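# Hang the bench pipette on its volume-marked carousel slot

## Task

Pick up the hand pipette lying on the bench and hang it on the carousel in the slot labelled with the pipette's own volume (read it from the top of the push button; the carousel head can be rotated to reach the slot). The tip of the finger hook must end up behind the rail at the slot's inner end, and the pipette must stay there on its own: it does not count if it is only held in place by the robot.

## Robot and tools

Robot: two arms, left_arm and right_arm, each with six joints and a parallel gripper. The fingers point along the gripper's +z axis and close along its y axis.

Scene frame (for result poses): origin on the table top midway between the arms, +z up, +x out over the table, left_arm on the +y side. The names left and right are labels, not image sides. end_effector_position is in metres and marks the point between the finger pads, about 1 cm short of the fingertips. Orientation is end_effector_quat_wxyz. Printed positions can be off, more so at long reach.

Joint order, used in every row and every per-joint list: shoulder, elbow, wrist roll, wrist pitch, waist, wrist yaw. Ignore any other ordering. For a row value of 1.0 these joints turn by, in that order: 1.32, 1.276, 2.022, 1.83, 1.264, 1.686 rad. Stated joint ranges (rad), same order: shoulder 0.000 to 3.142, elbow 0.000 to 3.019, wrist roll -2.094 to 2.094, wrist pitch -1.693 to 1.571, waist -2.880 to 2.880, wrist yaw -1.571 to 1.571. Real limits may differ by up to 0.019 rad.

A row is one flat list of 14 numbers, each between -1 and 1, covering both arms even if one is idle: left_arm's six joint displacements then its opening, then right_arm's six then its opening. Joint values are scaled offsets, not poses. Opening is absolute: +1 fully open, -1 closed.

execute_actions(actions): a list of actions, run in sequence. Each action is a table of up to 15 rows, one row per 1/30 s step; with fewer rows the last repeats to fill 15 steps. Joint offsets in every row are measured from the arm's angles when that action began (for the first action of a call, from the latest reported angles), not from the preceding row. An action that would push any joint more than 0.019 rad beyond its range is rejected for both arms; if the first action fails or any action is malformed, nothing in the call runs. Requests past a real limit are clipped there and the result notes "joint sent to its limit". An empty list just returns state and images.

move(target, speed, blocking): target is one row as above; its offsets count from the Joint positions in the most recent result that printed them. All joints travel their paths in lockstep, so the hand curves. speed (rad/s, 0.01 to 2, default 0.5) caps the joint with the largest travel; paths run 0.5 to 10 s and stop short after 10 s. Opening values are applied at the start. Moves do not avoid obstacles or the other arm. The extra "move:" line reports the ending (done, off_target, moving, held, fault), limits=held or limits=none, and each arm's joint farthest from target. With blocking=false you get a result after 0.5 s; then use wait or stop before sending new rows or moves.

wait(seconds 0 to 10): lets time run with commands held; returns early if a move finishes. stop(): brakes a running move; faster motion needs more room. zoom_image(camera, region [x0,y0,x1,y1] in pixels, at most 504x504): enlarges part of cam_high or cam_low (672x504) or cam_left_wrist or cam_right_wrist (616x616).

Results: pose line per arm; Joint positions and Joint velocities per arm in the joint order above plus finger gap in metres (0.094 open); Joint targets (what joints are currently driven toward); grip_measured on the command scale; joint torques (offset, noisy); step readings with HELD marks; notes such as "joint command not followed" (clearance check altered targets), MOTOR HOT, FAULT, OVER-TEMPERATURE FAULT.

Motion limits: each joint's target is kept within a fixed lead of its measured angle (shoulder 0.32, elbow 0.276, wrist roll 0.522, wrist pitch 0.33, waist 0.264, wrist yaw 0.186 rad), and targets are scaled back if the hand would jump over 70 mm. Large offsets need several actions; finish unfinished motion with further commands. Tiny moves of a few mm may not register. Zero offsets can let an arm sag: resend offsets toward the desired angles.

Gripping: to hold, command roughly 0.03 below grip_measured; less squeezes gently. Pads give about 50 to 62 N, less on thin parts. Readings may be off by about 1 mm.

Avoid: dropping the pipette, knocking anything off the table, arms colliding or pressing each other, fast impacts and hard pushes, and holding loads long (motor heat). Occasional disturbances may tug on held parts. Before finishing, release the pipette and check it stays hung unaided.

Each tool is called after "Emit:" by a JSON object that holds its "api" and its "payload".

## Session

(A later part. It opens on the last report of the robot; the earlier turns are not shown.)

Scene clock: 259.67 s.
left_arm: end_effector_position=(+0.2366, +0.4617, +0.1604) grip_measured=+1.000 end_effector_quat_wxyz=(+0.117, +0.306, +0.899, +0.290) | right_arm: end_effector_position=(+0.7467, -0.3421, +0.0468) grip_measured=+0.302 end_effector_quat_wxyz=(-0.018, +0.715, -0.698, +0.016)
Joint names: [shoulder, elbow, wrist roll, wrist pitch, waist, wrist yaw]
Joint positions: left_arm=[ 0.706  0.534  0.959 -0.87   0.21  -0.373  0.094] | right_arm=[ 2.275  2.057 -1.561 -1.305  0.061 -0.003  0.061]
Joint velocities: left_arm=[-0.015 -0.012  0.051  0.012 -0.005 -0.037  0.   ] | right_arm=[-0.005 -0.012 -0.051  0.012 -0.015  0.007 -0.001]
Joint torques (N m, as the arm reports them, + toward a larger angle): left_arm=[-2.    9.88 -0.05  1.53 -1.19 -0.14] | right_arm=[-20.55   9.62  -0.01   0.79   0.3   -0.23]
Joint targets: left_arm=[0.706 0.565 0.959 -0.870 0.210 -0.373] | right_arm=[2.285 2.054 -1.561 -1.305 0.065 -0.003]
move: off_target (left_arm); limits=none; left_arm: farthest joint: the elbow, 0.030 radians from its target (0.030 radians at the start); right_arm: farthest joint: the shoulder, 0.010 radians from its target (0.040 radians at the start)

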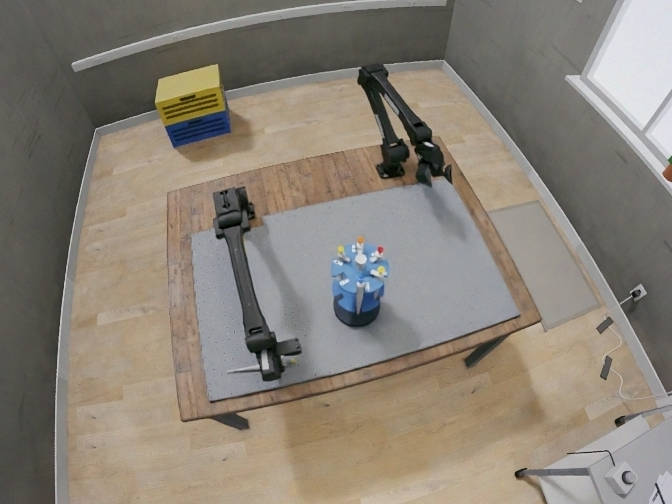

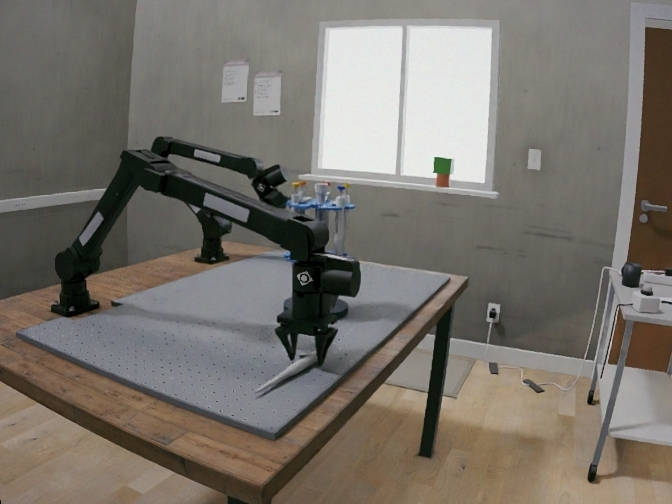

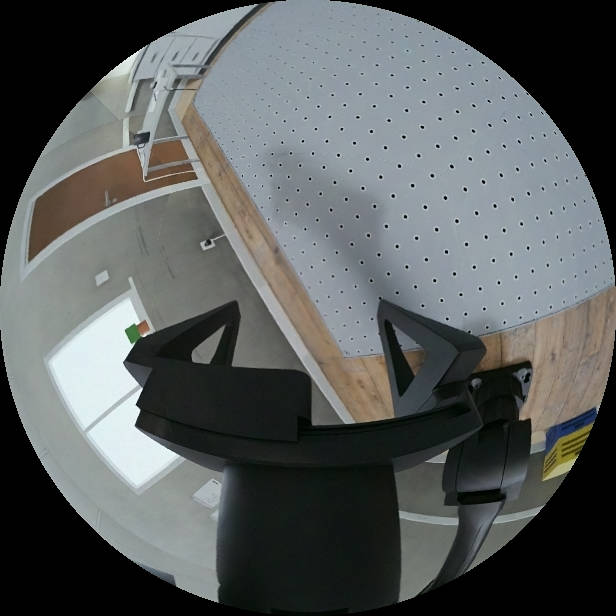

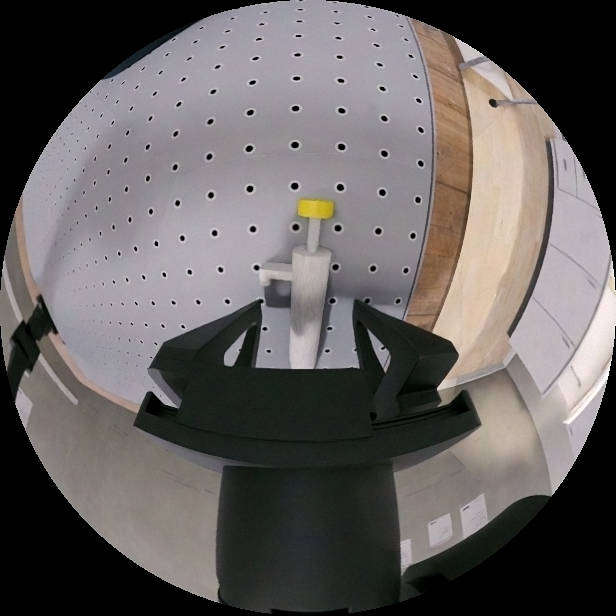

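Emit:
{"api": "move", "payload": {"target": [0,0.024,0,0,0,0,1, 0.007,-0.002,0,0,-0.02,0,0.3], "speed": 0.1}}

Emit:
{"api": "move", "payload": {"target": [0,0.024,0,0,0,0,1, 0.019,-0.002,0,0,0,0,0.3], "speed": 0.05}}

Scene clock: 287.63 s.
left_arm: end_effector_position=(+0.2366, +0.4617, +0.1604) grip_measured=+1.000 end_effector_quat_wxyz=(+0.117, +0.306, +0.899, +0.290) | right_arm: end_effector_position=(+0.7470, -0.3576, +0.0468) grip_measured=+0.302 end_effector_quat_wxyz=(-0.018, +0.707, -0.706, +0.016)
Joint names: [shoulder, elbow, wrist roll, wrist pitch, waist, wrist yaw]
Joint positions: left_arm=[ 0.706  0.534  0.959 -0.87   0.21  -0.373  0.094] | right_arm=[ 2.275  2.057 -1.561 -1.305  0.039 -0.003  0.061]
Joint velocities: left_arm=[-0.024  0.002  0.007 -0.012  0.005 -0.081  0.   ] | right_arm=[-0.005  0.012 -0.081 -0.002  0.005 -0.007  0.   ]
Joint torques (N m, as the arm reports them, + toward a larger angle): left_arm=[-2.    9.86 -0.05  1.54 -1.25 -0.14] | right_arm=[-20.56   9.6   -0.02   0.77  -0.17  -0.23]
Joint targets: left_arm=[0.706 0.565 0.959 -0.870 0.210 -0.373] | right_arm=[2.284 2.054 -1.561 -1.305 0.036 -0.003]
move: off_target (left_arm); limits=none; left_arm: farthest joint: the elbow, 0.030 radians from its target (0.030 radians at the start); right_arm: farthest joint: the shoulder, 0.009 radians from its target (0.009 radians at the start)

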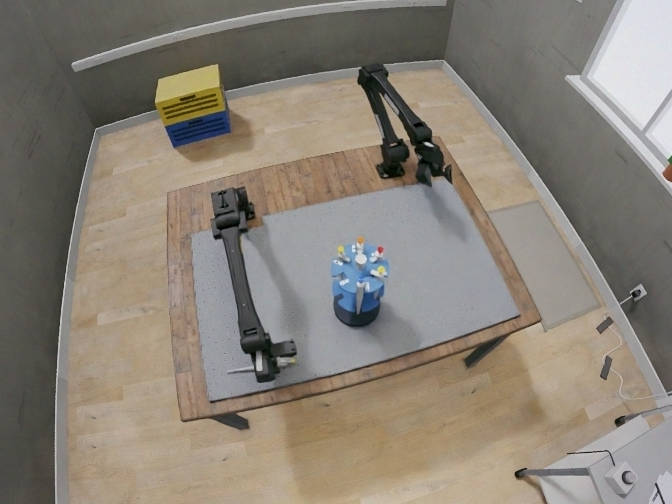

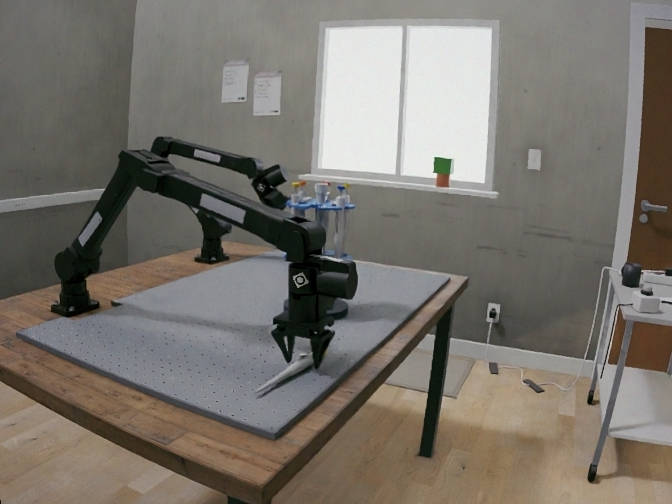

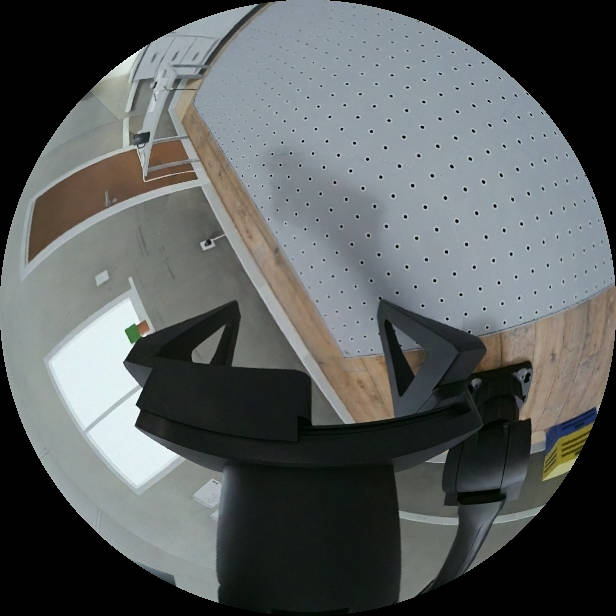

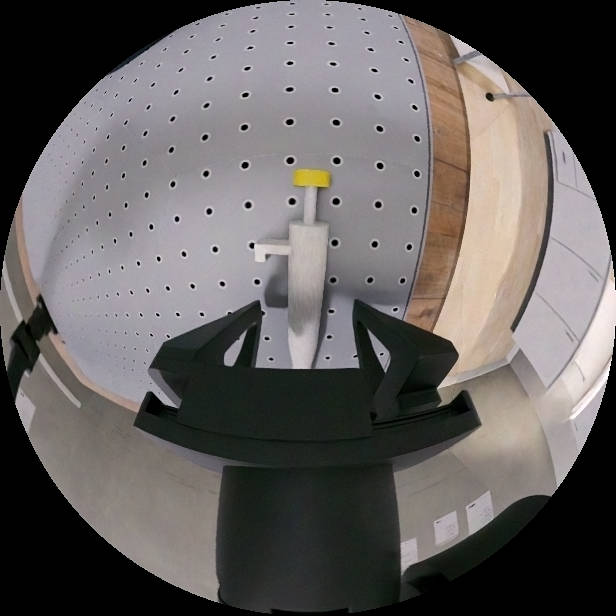

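Scene clock: 288.67 s.
left_arm: end_effector_position=(+0.2366, +0.4617, +0.1604) grip_measured=+1.000 end_effector_quat_wxyz=(+0.117, +0.306, +0.899, +0.290) | right_arm: end_effector_position=(+0.7461, -0.3577, +0.0398) grip_measured=+0.302 end_effector_quat_wxyz=(-0.014, +0.708, -0.706, +0.012)
Joint names: [shoulder, elbow, wrist roll, wrist pitch, waist, wrist yaw]
Joint positions: left_arm=[ 0.706  0.534  0.959 -0.87   0.21  -0.373  0.094] | right_arm=[ 2.285  2.057 -1.561 -1.305  0.039 -0.003  0.061]
Joint velocities: left_arm=[-0.015  0.012 -0.007 -0.017 -0.005  0.007  0.   ] | right_arm=[ 0.005  0.002  0.007 -0.007 -0.005 -0.037 -0.   ]
Joint torques (N m, as the arm reports them, + toward a larger angle): left_arm=[-1.99  9.86 -0.05  1.55 -1.18 -0.14] | right_arm=[-20.2    9.61  -0.03   0.78   0.15  -0.24]
Joint targets: left_arm=[0.706 0.565 0.959 -0.870 0.210 -0.373] | right_arm=[2.300 2.054 -1.561 -1.305 0.039 -0.003]
move: off_target (left_arm); limits=none; left_arm: farthest joint: the elbow, 0.030 radians from its target (0.030 radians at the start); right_arm: farthest joint: the shoulder, 0.015 radians from its target (0.025 radians at the start)

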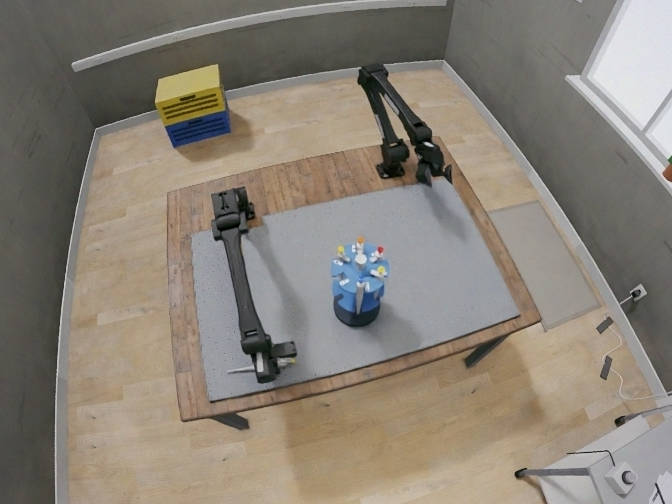

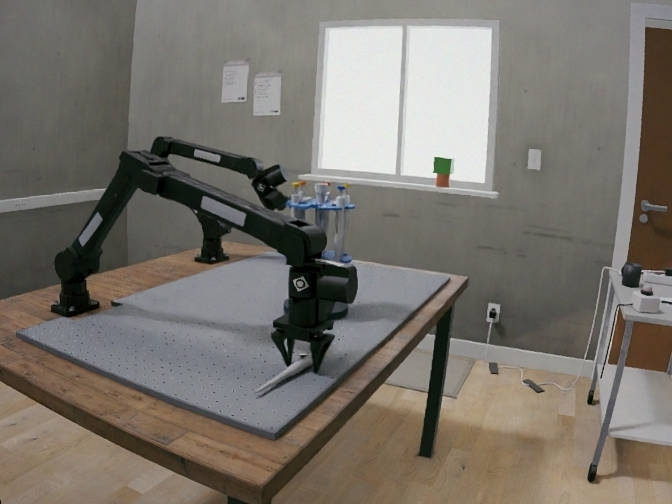

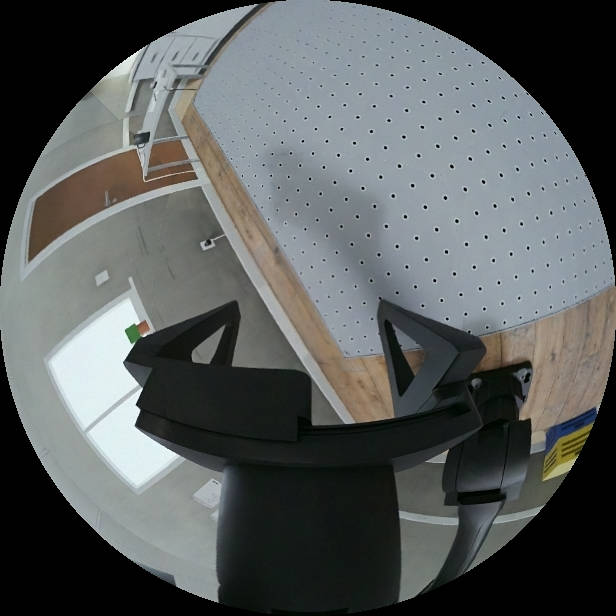

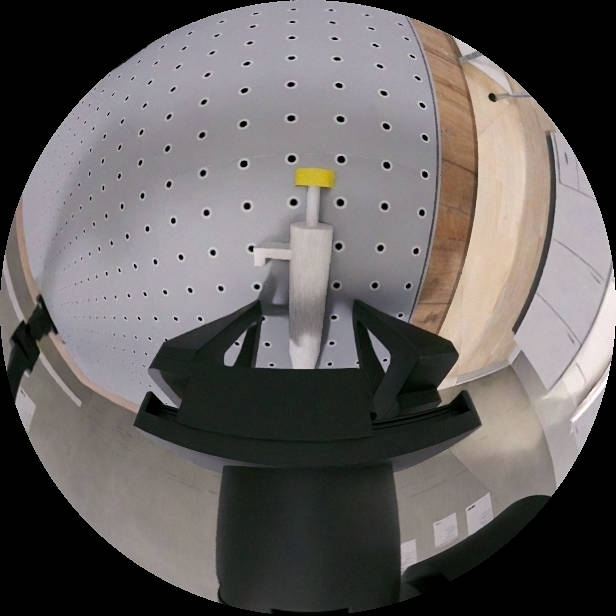

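Emit:
{"api": "zoom_image", "payload": {"camera": "cam_right_wrist", "region": [220, 220, 400, 380]}}

Emit:
{"api": "zoom_image", "payload": {"camera": "cam_low", "region": [250, 310, 360, 400]}}

Region (220, 220, 400, 380) of cam_right_wrist's 616x616 image, scaled by 2.800, with more detail than that image has.

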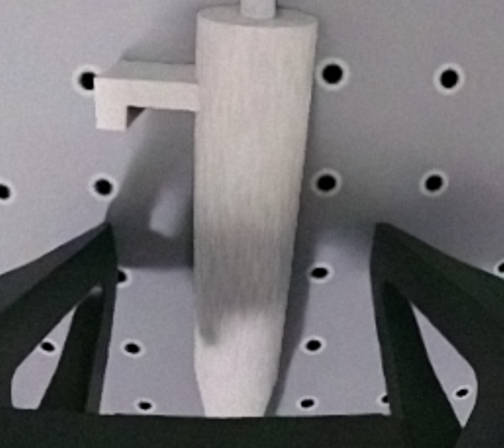

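Region (250, 310, 360, 400) of cam_low's 672x504 image, scaled by 4.582, with more detail than that image has; it fills the top 412 rows of this view, and the rest is white.

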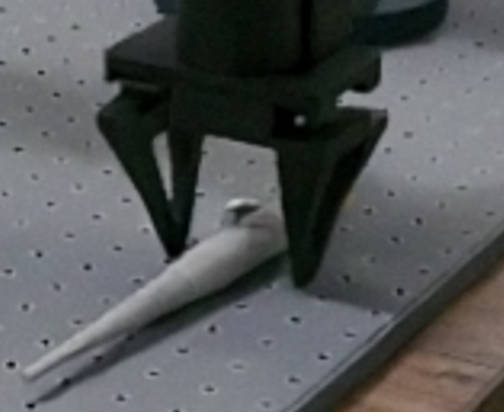

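Emit:
{"api": "move", "payload": {"target": [0,0.024,0,0,0,0,1, 0.015,-0.002,0,0,0,0,0.0], "speed": 0.05}}

Emit:
{"api": "move", "payload": {"target": [0,0.024,0,0,0,0,1, 0.005,-0.002,0,0,0,0,-0.55], "speed": 0.05}}

Scene clock: 304.73 s.
left_arm: end_effector_position=(+0.2366, +0.4617, +0.1604) grip_measured=+1.000 end_effector_quat_wxyz=(+0.117, +0.306, +0.899, +0.290) | right_arm: end_effector_position=(+0.7460, -0.3577, +0.0388) grip_measured=+0.002 end_effector_quat_wxyz=(-0.014, +0.708, -0.706, +0.012)
Joint names: [shoulder, elbow, wrist roll, wrist pitch, waist, wrist yaw]
Joint positions: left_arm=[ 0.706  0.534  0.959 -0.87   0.21  -0.373  0.094] | right_arm=[ 2.287  2.057 -1.561 -1.305  0.039 -0.003  0.047]
Joint velocities: left_arm=[-0.024 -0.002 -0.037 -0.002 -0.005  0.022  0.   ] | right_arm=[ 0.005 -0.007 -0.007  0.012 -0.005 -0.007 -0.   ]
Joint torques (N m, as the arm reports them, + toward a larger angle): left_arm=[-1.99  9.87 -0.04  1.54 -1.25 -0.14] | right_arm=[-19.95   9.59  -0.01   0.76   0.07  -0.22]
Joint targets: left_arm=[0.706 0.565 0.959 -0.870 0.210 -0.373] | right_arm=[2.305 2.054 -1.561 -1.305 0.039 -0.003]
move: off_target (left_arm); limits=none; left_arm: farthest joint: the elbow, 0.030 radians from its target (0.030 radians at the start); right_arm: farthest joint: the shoulder, 0.018 radians from its target (0.019 radians at the start)

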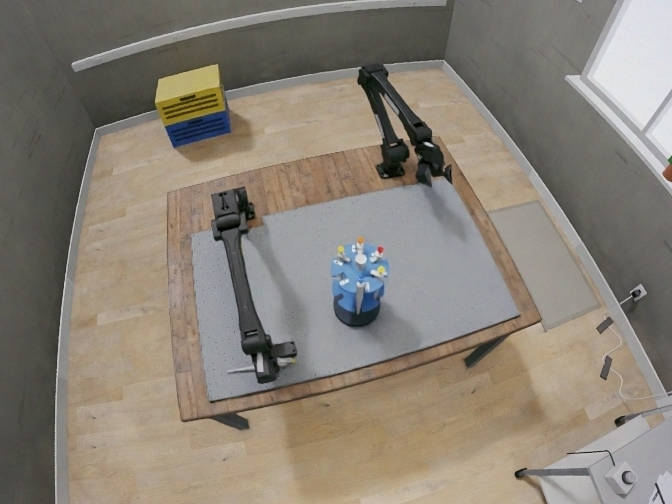

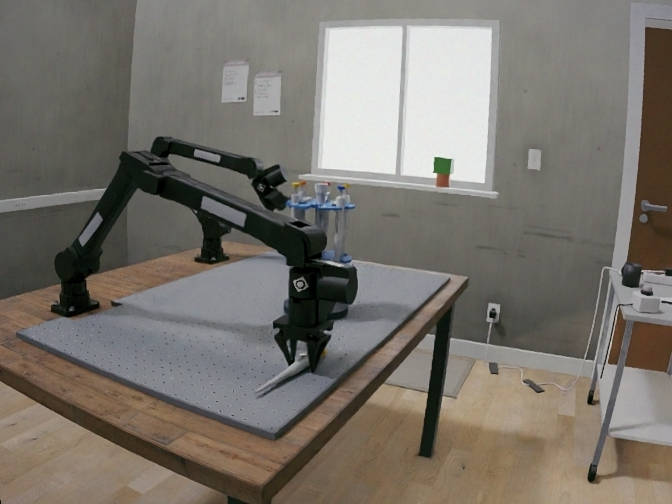

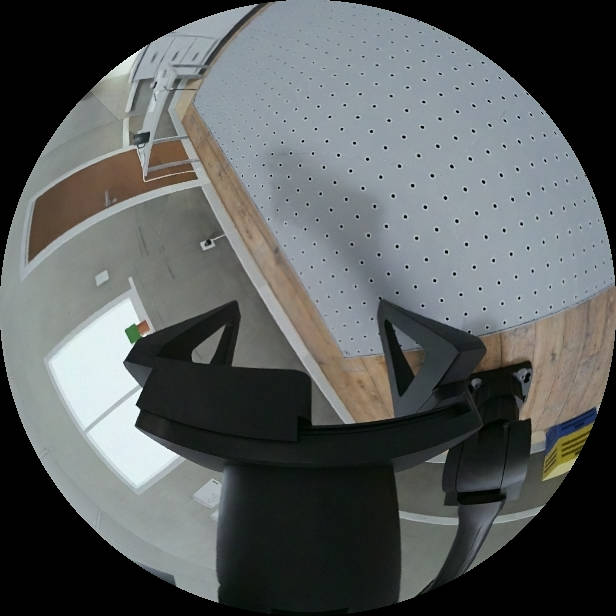

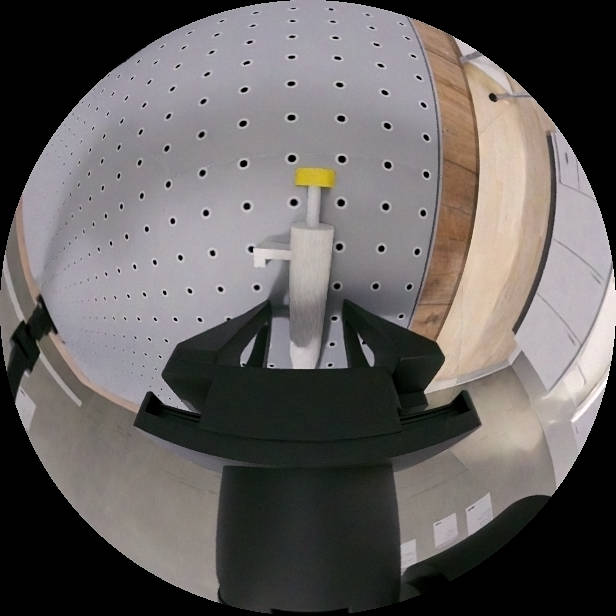

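Scene clock: 305.57 s.
left_arm: end_effector_position=(+0.2366, +0.4617, +0.1604) grip_measured=+1.000 end_effector_quat_wxyz=(+0.117, +0.306, +0.899, +0.290) | right_arm: end_effector_position=(+0.7460, -0.3577, +0.0388) grip_measured=-0.546 end_effector_quat_wxyz=(-0.014, +0.708, -0.706, +0.012)
Joint names: [shoulder, elbow, wrist roll, wrist pitch, waist, wrist yaw]
Joint positions: left_arm=[ 0.706  0.534  0.959 -0.87   0.21  -0.373  0.094] | right_arm=[ 2.287  2.057 -1.561 -1.305  0.039 -0.003  0.021]
Joint velocities: left_arm=[-0.005  0.007 -0.007  0.007 -0.015 -0.037  0.   ] | right_arm=[ 0.005  0.007 -0.022  0.012 -0.005 -0.037  0.   ]
Joint torques (N m, as the arm reports them, + toward a larger angle): left_arm=[-1.96  9.86 -0.05  1.54 -1.2  -0.14] | right_arm=[-20.74   9.58  -0.03   0.77  -0.07  -0.24]
Joint targets: left_arm=[0.706 0.565 0.959 -0.870 0.210 -0.373] | right_arm=[2.293 2.054 -1.561 -1.305 0.039 -0.003]
move: off_target (left_arm); limits=none; left_arm: farthest joint: the elbow, 0.030 radians from its target (0.030 radians at the start); right_arm: farthest joint: the shoulder, 0.007 radians from its target (0.007 radians at the start)

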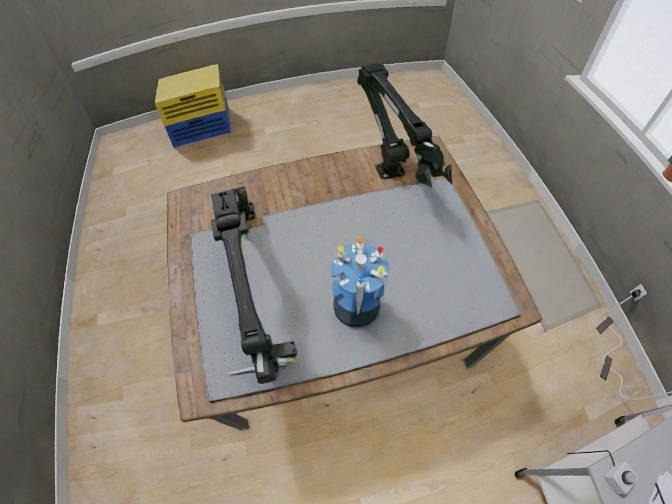

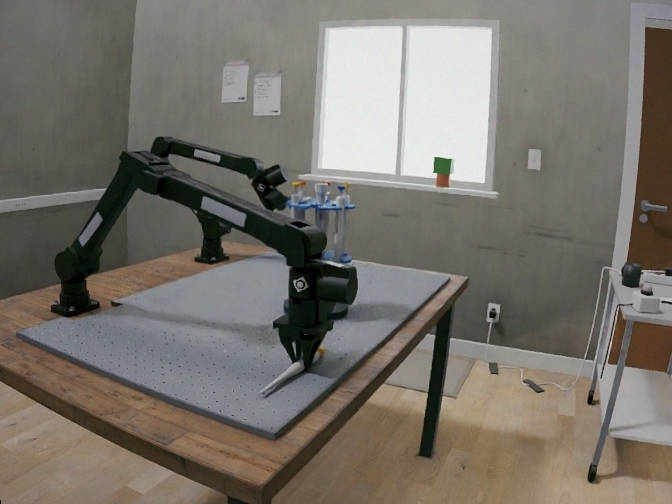

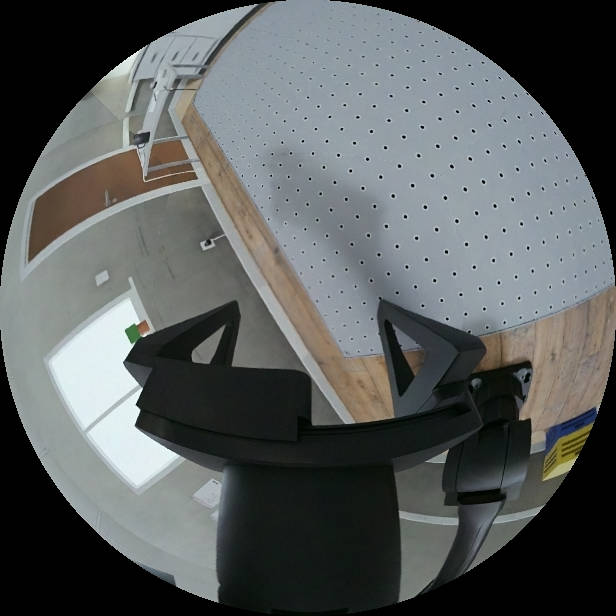

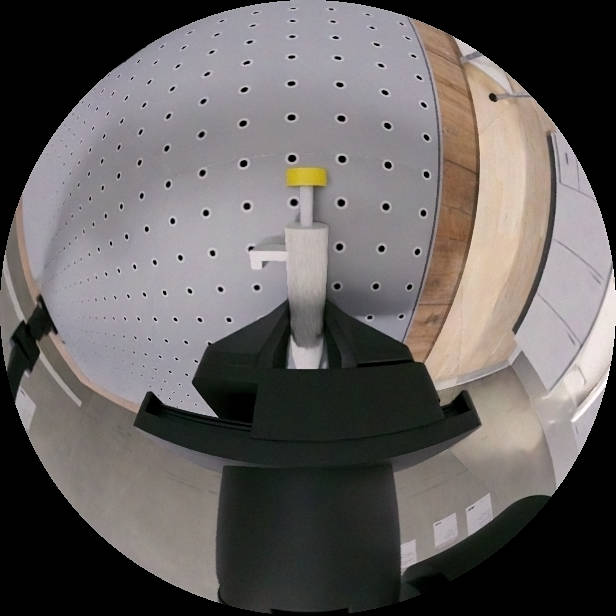

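Emit:
{"api": "move", "payload": {"target": [0,0.024,0,0,0,0,1, 0,0,0,0,0,0,-0.59]}}

Scene clock: 311.67 s.
left_arm: end_effector_position=(+0.2366, +0.4617, +0.1604) grip_measured=+1.000 end_effector_quat_wxyz=(+0.117, +0.306, +0.899, +0.290) | right_arm: end_effector_position=(+0.7460, -0.3577, +0.0388) grip_measured=-0.572 end_effector_quat_wxyz=(-0.014, +0.708, -0.706, +0.012)
Joint names: [shoulder, elbow, wrist roll, wrist pitch, waist, wrist yaw]
Joint positions: left_arm=[ 0.706  0.534  0.959 -0.87   0.21  -0.373  0.094] | right_arm=[ 2.287  2.057 -1.561 -1.305  0.039 -0.003  0.02 ]
Joint velocities: left_arm=[-0.015 -0.007 -0.007 -0.007 -0.005 -0.007  0.   ] | right_arm=[-0.015 -0.012 -0.022 -0.007 -0.015 -0.066  0.001]
Joint torques (N m, as the arm reports them, + toward a larger angle): left_arm=[-1.99  9.87 -0.05  1.52 -1.2  -0.14] | right_arm=[-21.36   9.84  -0.03   0.75  -0.01  -0.25]
Joint targets: left_arm=[0.706 0.565 0.959 -0.870 0.210 -0.373] | right_arm=[2.287 2.057 -1.561 -1.305 0.039 -0.003]
move: off_target (left_arm); limits=none; left_arm: farthest joint: the elbow, 0.030 radians from its target (0.030 radians at the start); right_arm: farthest joint: the waist, 0.000 radians from its target (0.000 radians at the start)

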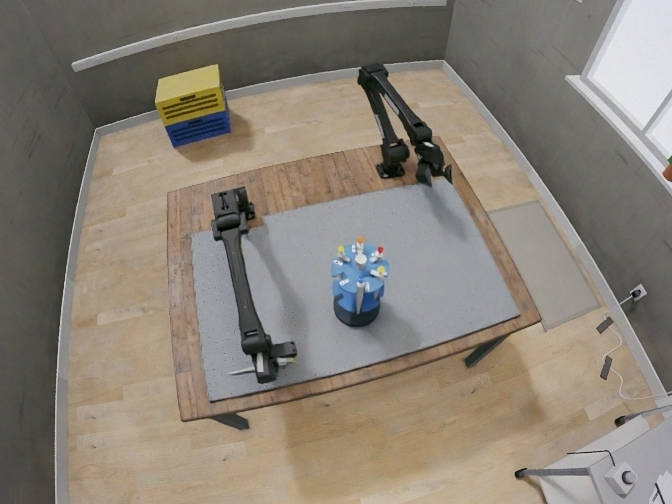

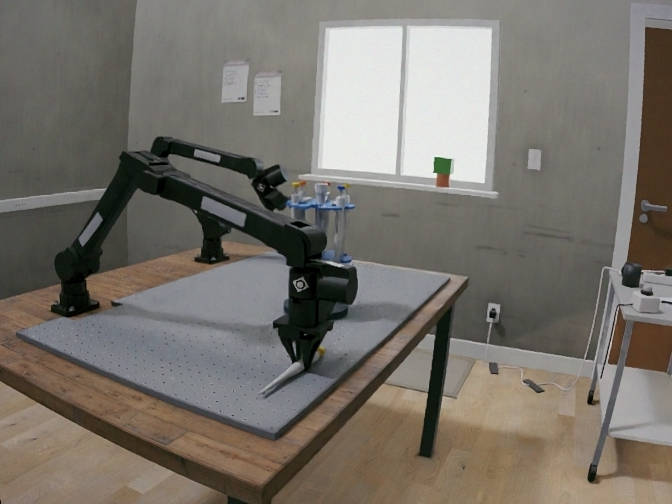

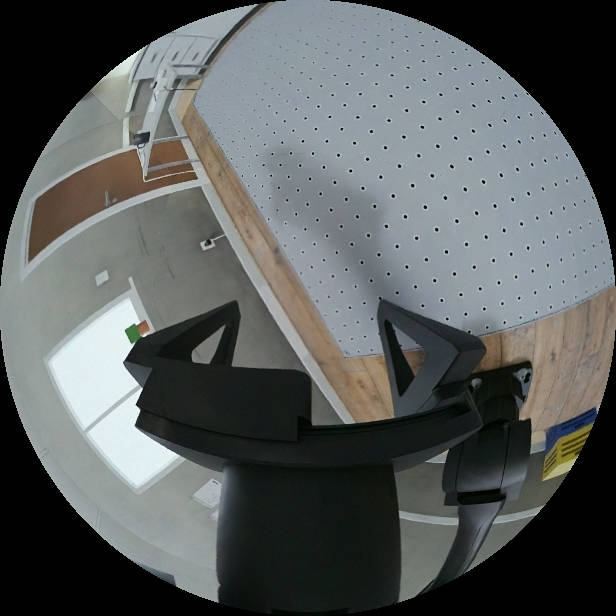

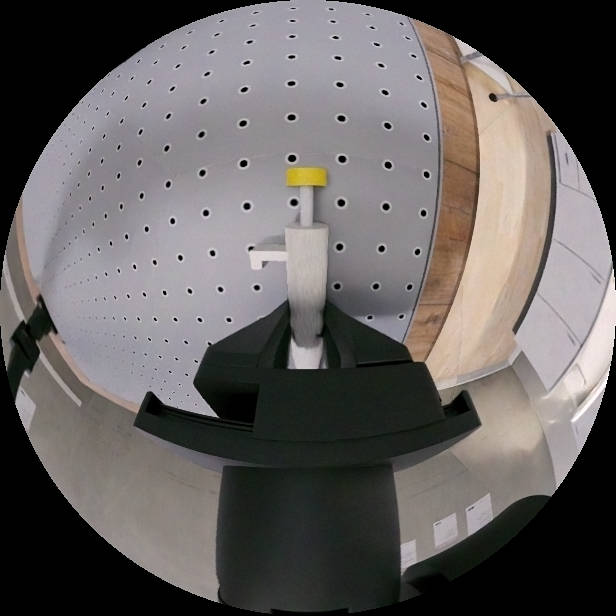

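Emit:
{"api": "move", "payload": {"target": [0,0.024,0,0,0,0,1, -0.2,0.02,0,0,0,0,-0.605], "speed": 0.4}}

Scene clock: 343.37 s.
left_arm: end_effector_position=(+0.2366, +0.4617, +0.1604) grip_measured=+1.000 end_effector_quat_wxyz=(+0.117, +0.306, +0.899, +0.290) | right_arm: end_effector_position=(+0.7459, -0.3577, +0.2231) grip_measured=-0.572 end_effector_quat_wxyz=(-0.109, +0.700, -0.698, +0.105)
Joint names: [shoulder, elbow, wrist roll, wrist pitch, waist, wrist yaw]
Joint positions: left_arm=[ 0.706  0.534  0.959 -0.87   0.21  -0.373  0.094] | right_arm=[ 2.018  2.057 -1.561 -1.305  0.039 -0.003  0.02 ]
Joint velocities: left_arm=[ 0.005 -0.002  0.007  0.007  0.024  0.051  0.   ] | right_arm=[-0.005  0.007 -0.037  0.012  0.015  0.022  0.001]
Joint torques (N m, as the arm reports them, + toward a larger angle): left_arm=[-2.02  9.85 -0.05  1.54 -1.2  -0.14] | right_arm=[-18.86  13.15   0.     1.3    0.    -0.23]
Joint targets: left_arm=[0.706 0.565 0.959 -0.870 0.210 -0.373] | right_arm=[2.023 2.082 -1.561 -1.305 0.039 -0.003]
move: off_target (left_arm, right_arm); limits=none; left_arm: farthest joint: the elbow, 0.030 radians from its target (0.030 radians at the start); right_arm: farthest joint: the elbow, 0.026 radians from its target (0.026 radians at the start)

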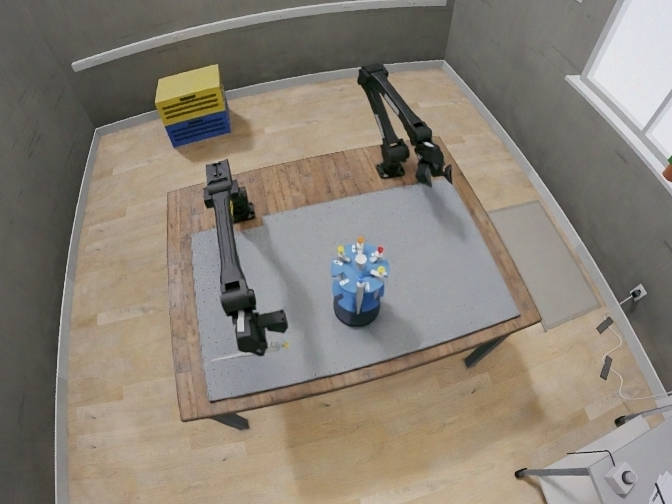

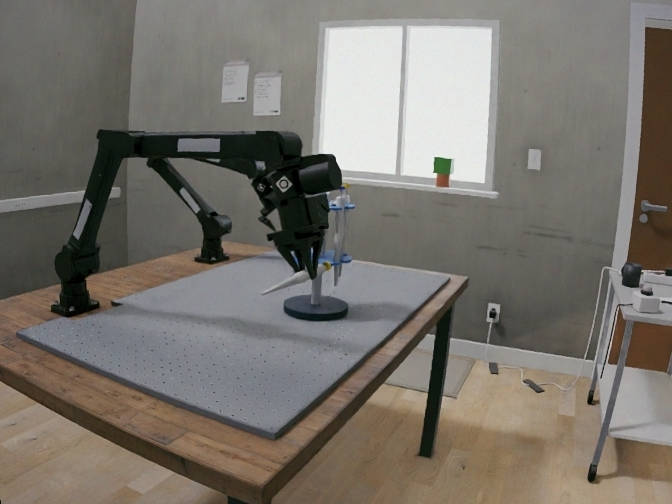

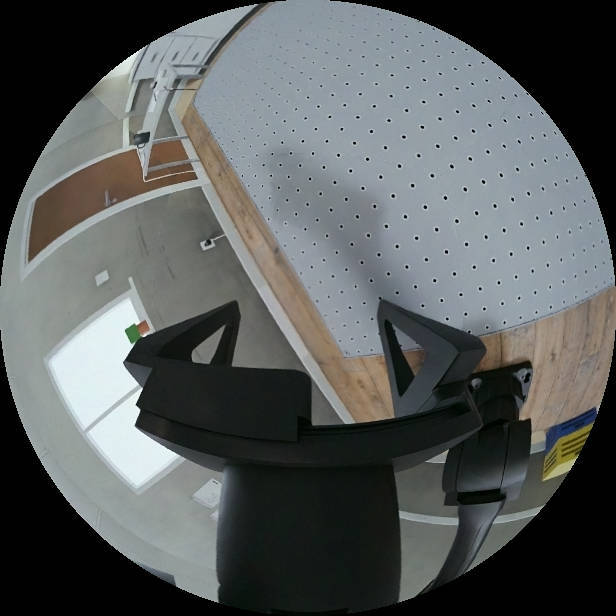

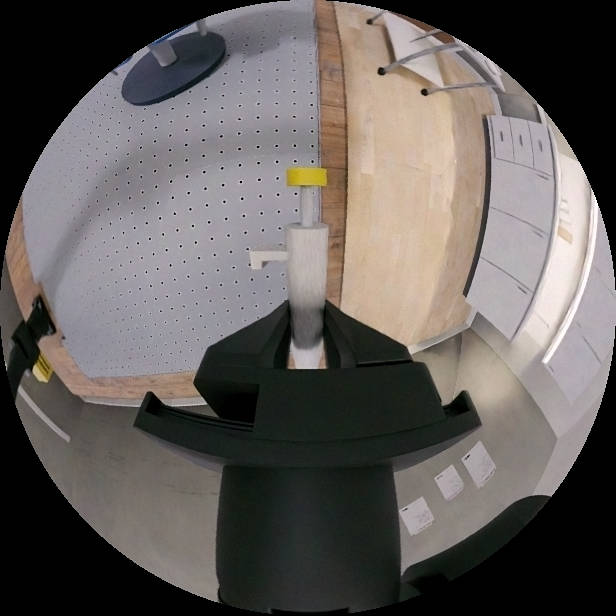

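Emit:
{"api": "move", "payload": {"target": [0.452,0.936,-0.474,-0.282,-0.554,0.221,1, -0.544,-0.946,0.525,0.713,0,0,-0.605], "speed": 0.8}}

Scene clock: 357.90 s.
left_arm: end_effector_position=(+0.3971, +0.1190, +0.4448) grip_measured=+1.000 end_effector_quat_wxyz=(+0.272, +0.242, +0.929, -0.067) | right_arm: end_effector_position=(+0.5868, -0.3556, +0.2265) grip_measured=-0.572 end_effector_quat_wxyz=(+0.503, -0.223, +0.826, -0.124)
Joint names: [shoulder, elbow, wrist roll, wrist pitch, waist, wrist yaw]
Joint positions: left_arm=[ 1.298  1.67   0.009 -1.376 -0.493 -0.004  0.094] | right_arm=[ 1.297  0.827 -0.508 -0.013  0.046 -0.003  0.02 ]
Joint velocities: left_arm=[-0.005 -0.007 -0.066 -0.002 -0.005  0.022  0.   ] | right_arm=[ 0.005 -0.007 -0.037  0.017 -0.005 -0.051  0.001]
Joint torques (N m, as the arm reports them, + toward a larger angle): left_arm=[-10.52  11.79  -0.07   1.15  -0.88   0.18] | right_arm=[-8.2  12.73  0.07  2.95 -0.56 -0.15]
Joint targets: left_arm=[1.303 1.729 0.000 -1.386 -0.490 -0.000] | right_arm=[1.300 0.850 -0.500 -0.000 0.039 -0.003]
move: off_target (left_arm, right_arm); limits=none; left_arm: farthest joint: the elbow, 0.059 radians from its target (1.194 radians at the start); right_arm: farthest joint: the elbow, 0.023 radians from its target (1.207 radians at the start)

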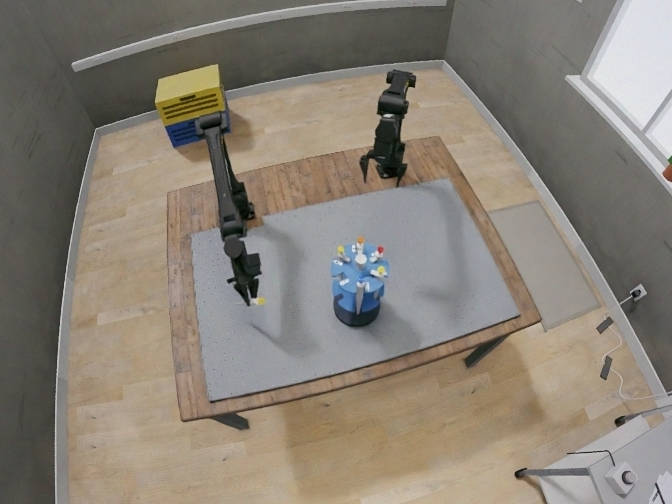

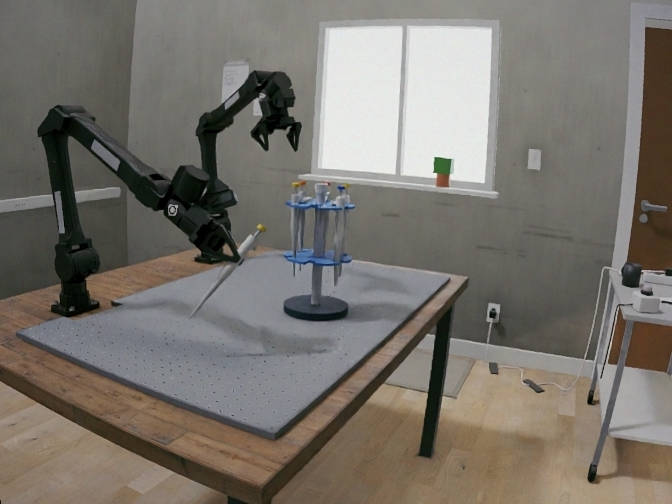

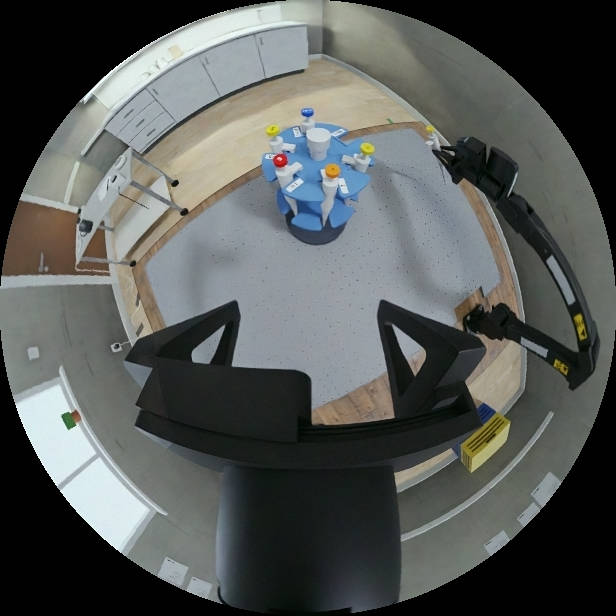

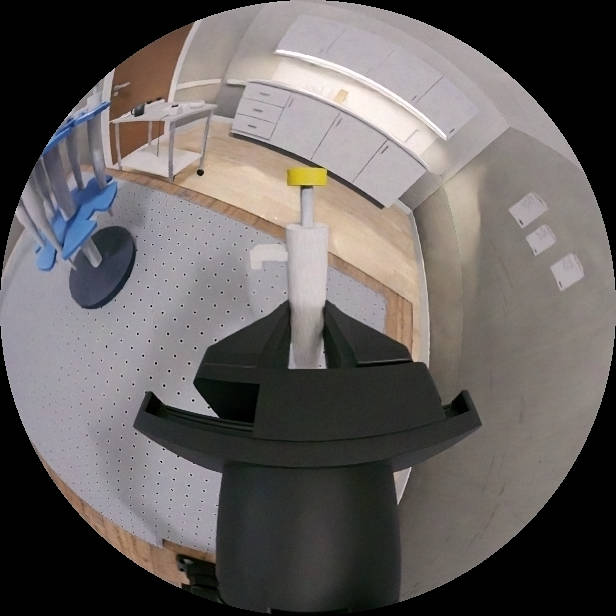

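Emit:
{"api": "zoom_image", "payload": {"camera": "cam_left_wrist", "region": [250, 100, 390, 210]}}

Emit:
{"api": "zoom_image", "payload": {"camera": "cam_high", "region": [235, 280, 285, 320]}}

Region (250, 100, 390, 210) of cam_left_wrist's 616x616 image, scaled by 3.600, with more detail than that image has; it fills the top 396 rows of this view, and the rest is white.

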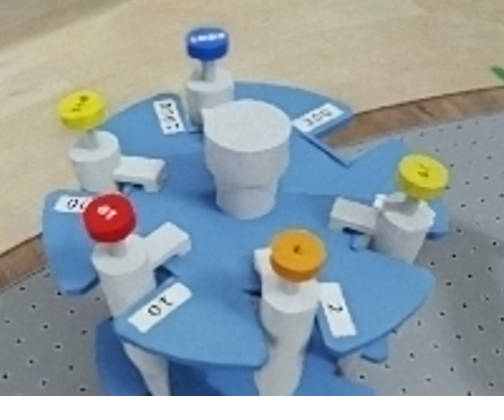

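Region (235, 280, 285, 320) of cam_high's 672x504 image, scaled by 10.080, with more detail than that image has; it fills the top 403 rows of this view, and the rest is white.

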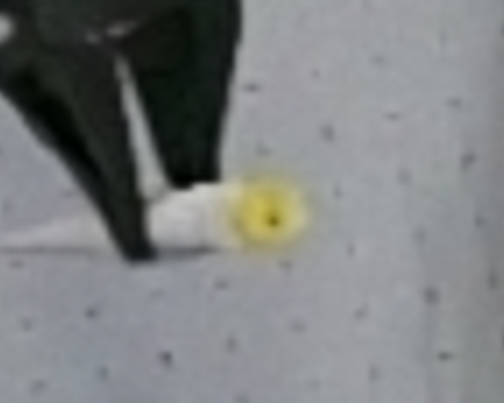

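Emit:
{"api": "move", "payload": {"target": [0,0.046,0,0,0,0,1, -0.225,-0.397,0.255,0.396,0.35,0,-0.605], "speed": 0.8}}

Scene clock: 382.60 s.
left_arm: end_effector_position=(+0.3971, +0.1190, +0.4448) grip_measured=+1.000 end_effector_quat_wxyz=(+0.272, +0.242, +0.929, -0.067) | right_arm: end_effector_position=(+0.4180, -0.1801, +0.2455) grip_measured=-0.572 end_effector_quat_wxyz=(+0.690, -0.162, +0.687, +0.162)
Joint names: [shoulder, elbow, wrist roll, wrist pitch, waist, wrist yaw]
Joint positions: left_arm=[ 1.298  1.67   0.009 -1.376 -0.493 -0.004  0.094] | right_arm=[ 1.005  0.318 -0.     0.692  0.488 -0.003  0.02 ]
Joint velocities: left_arm=[-0.005 -0.002 -0.007  0.007 -0.005  0.081  0.   ] | right_arm=[-0.005 -0.002  0.007  0.012 -0.015  0.022 -0.001]
Joint torques (N m, as the arm reports them, + toward a larger angle): left_arm=[-11.2   11.77   0.     1.64  -1.17   0.03] | right_arm=[-3.58  9.69  0.05  3.38  0.2  -0.16]
Joint targets: left_arm=[1.298 1.728 0.009 -1.376 -0.493 -0.004] | right_arm=[0.999 0.320 0.008 0.712 0.489 -0.003]
move: off_target (left_arm); limits=none; left_arm: farthest joint: the elbow, 0.059 radians from its target (0.059 radians at the start); right_arm: farthest joint: the wrist pitch, 0.020 radians from its target (0.724 radians at the start)

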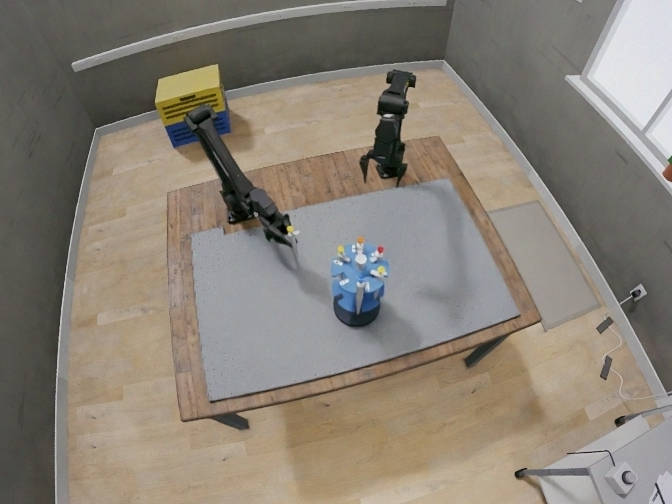

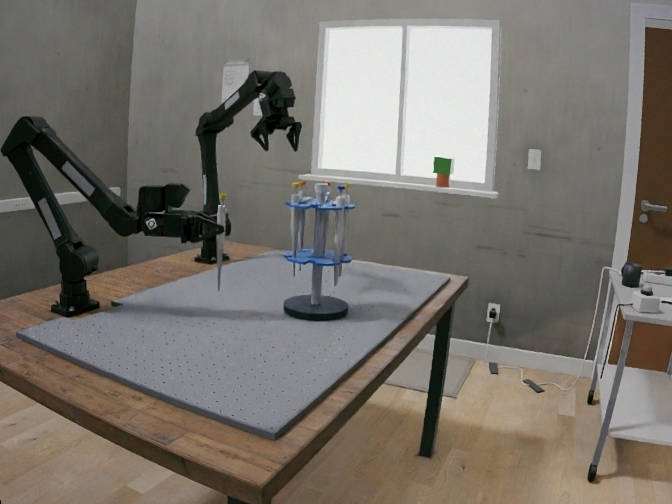

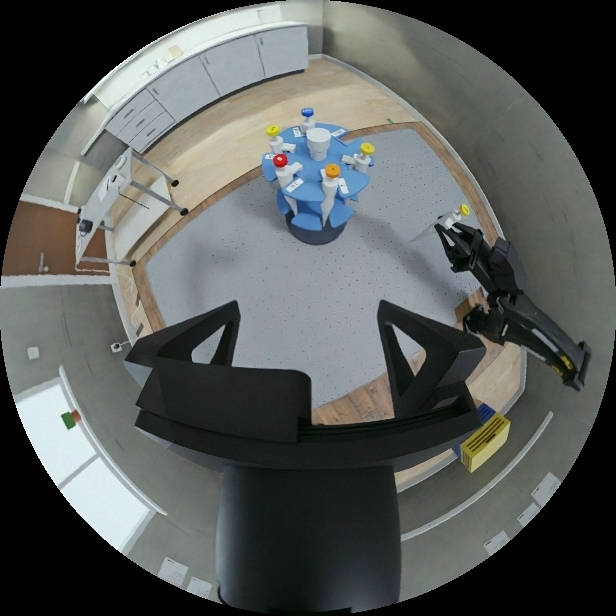

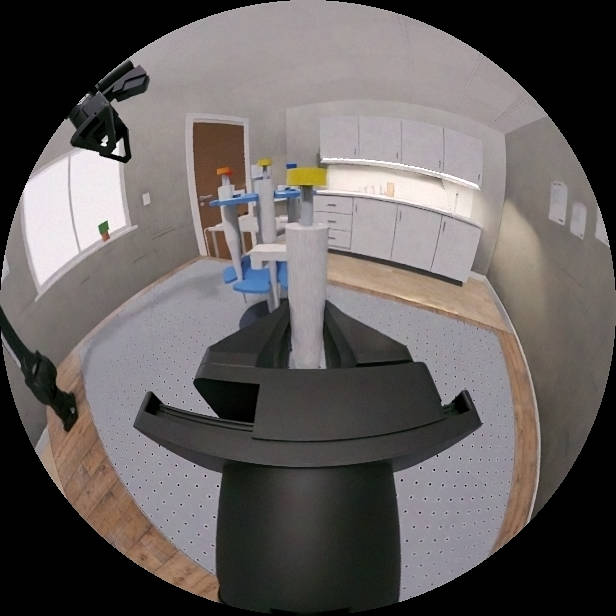

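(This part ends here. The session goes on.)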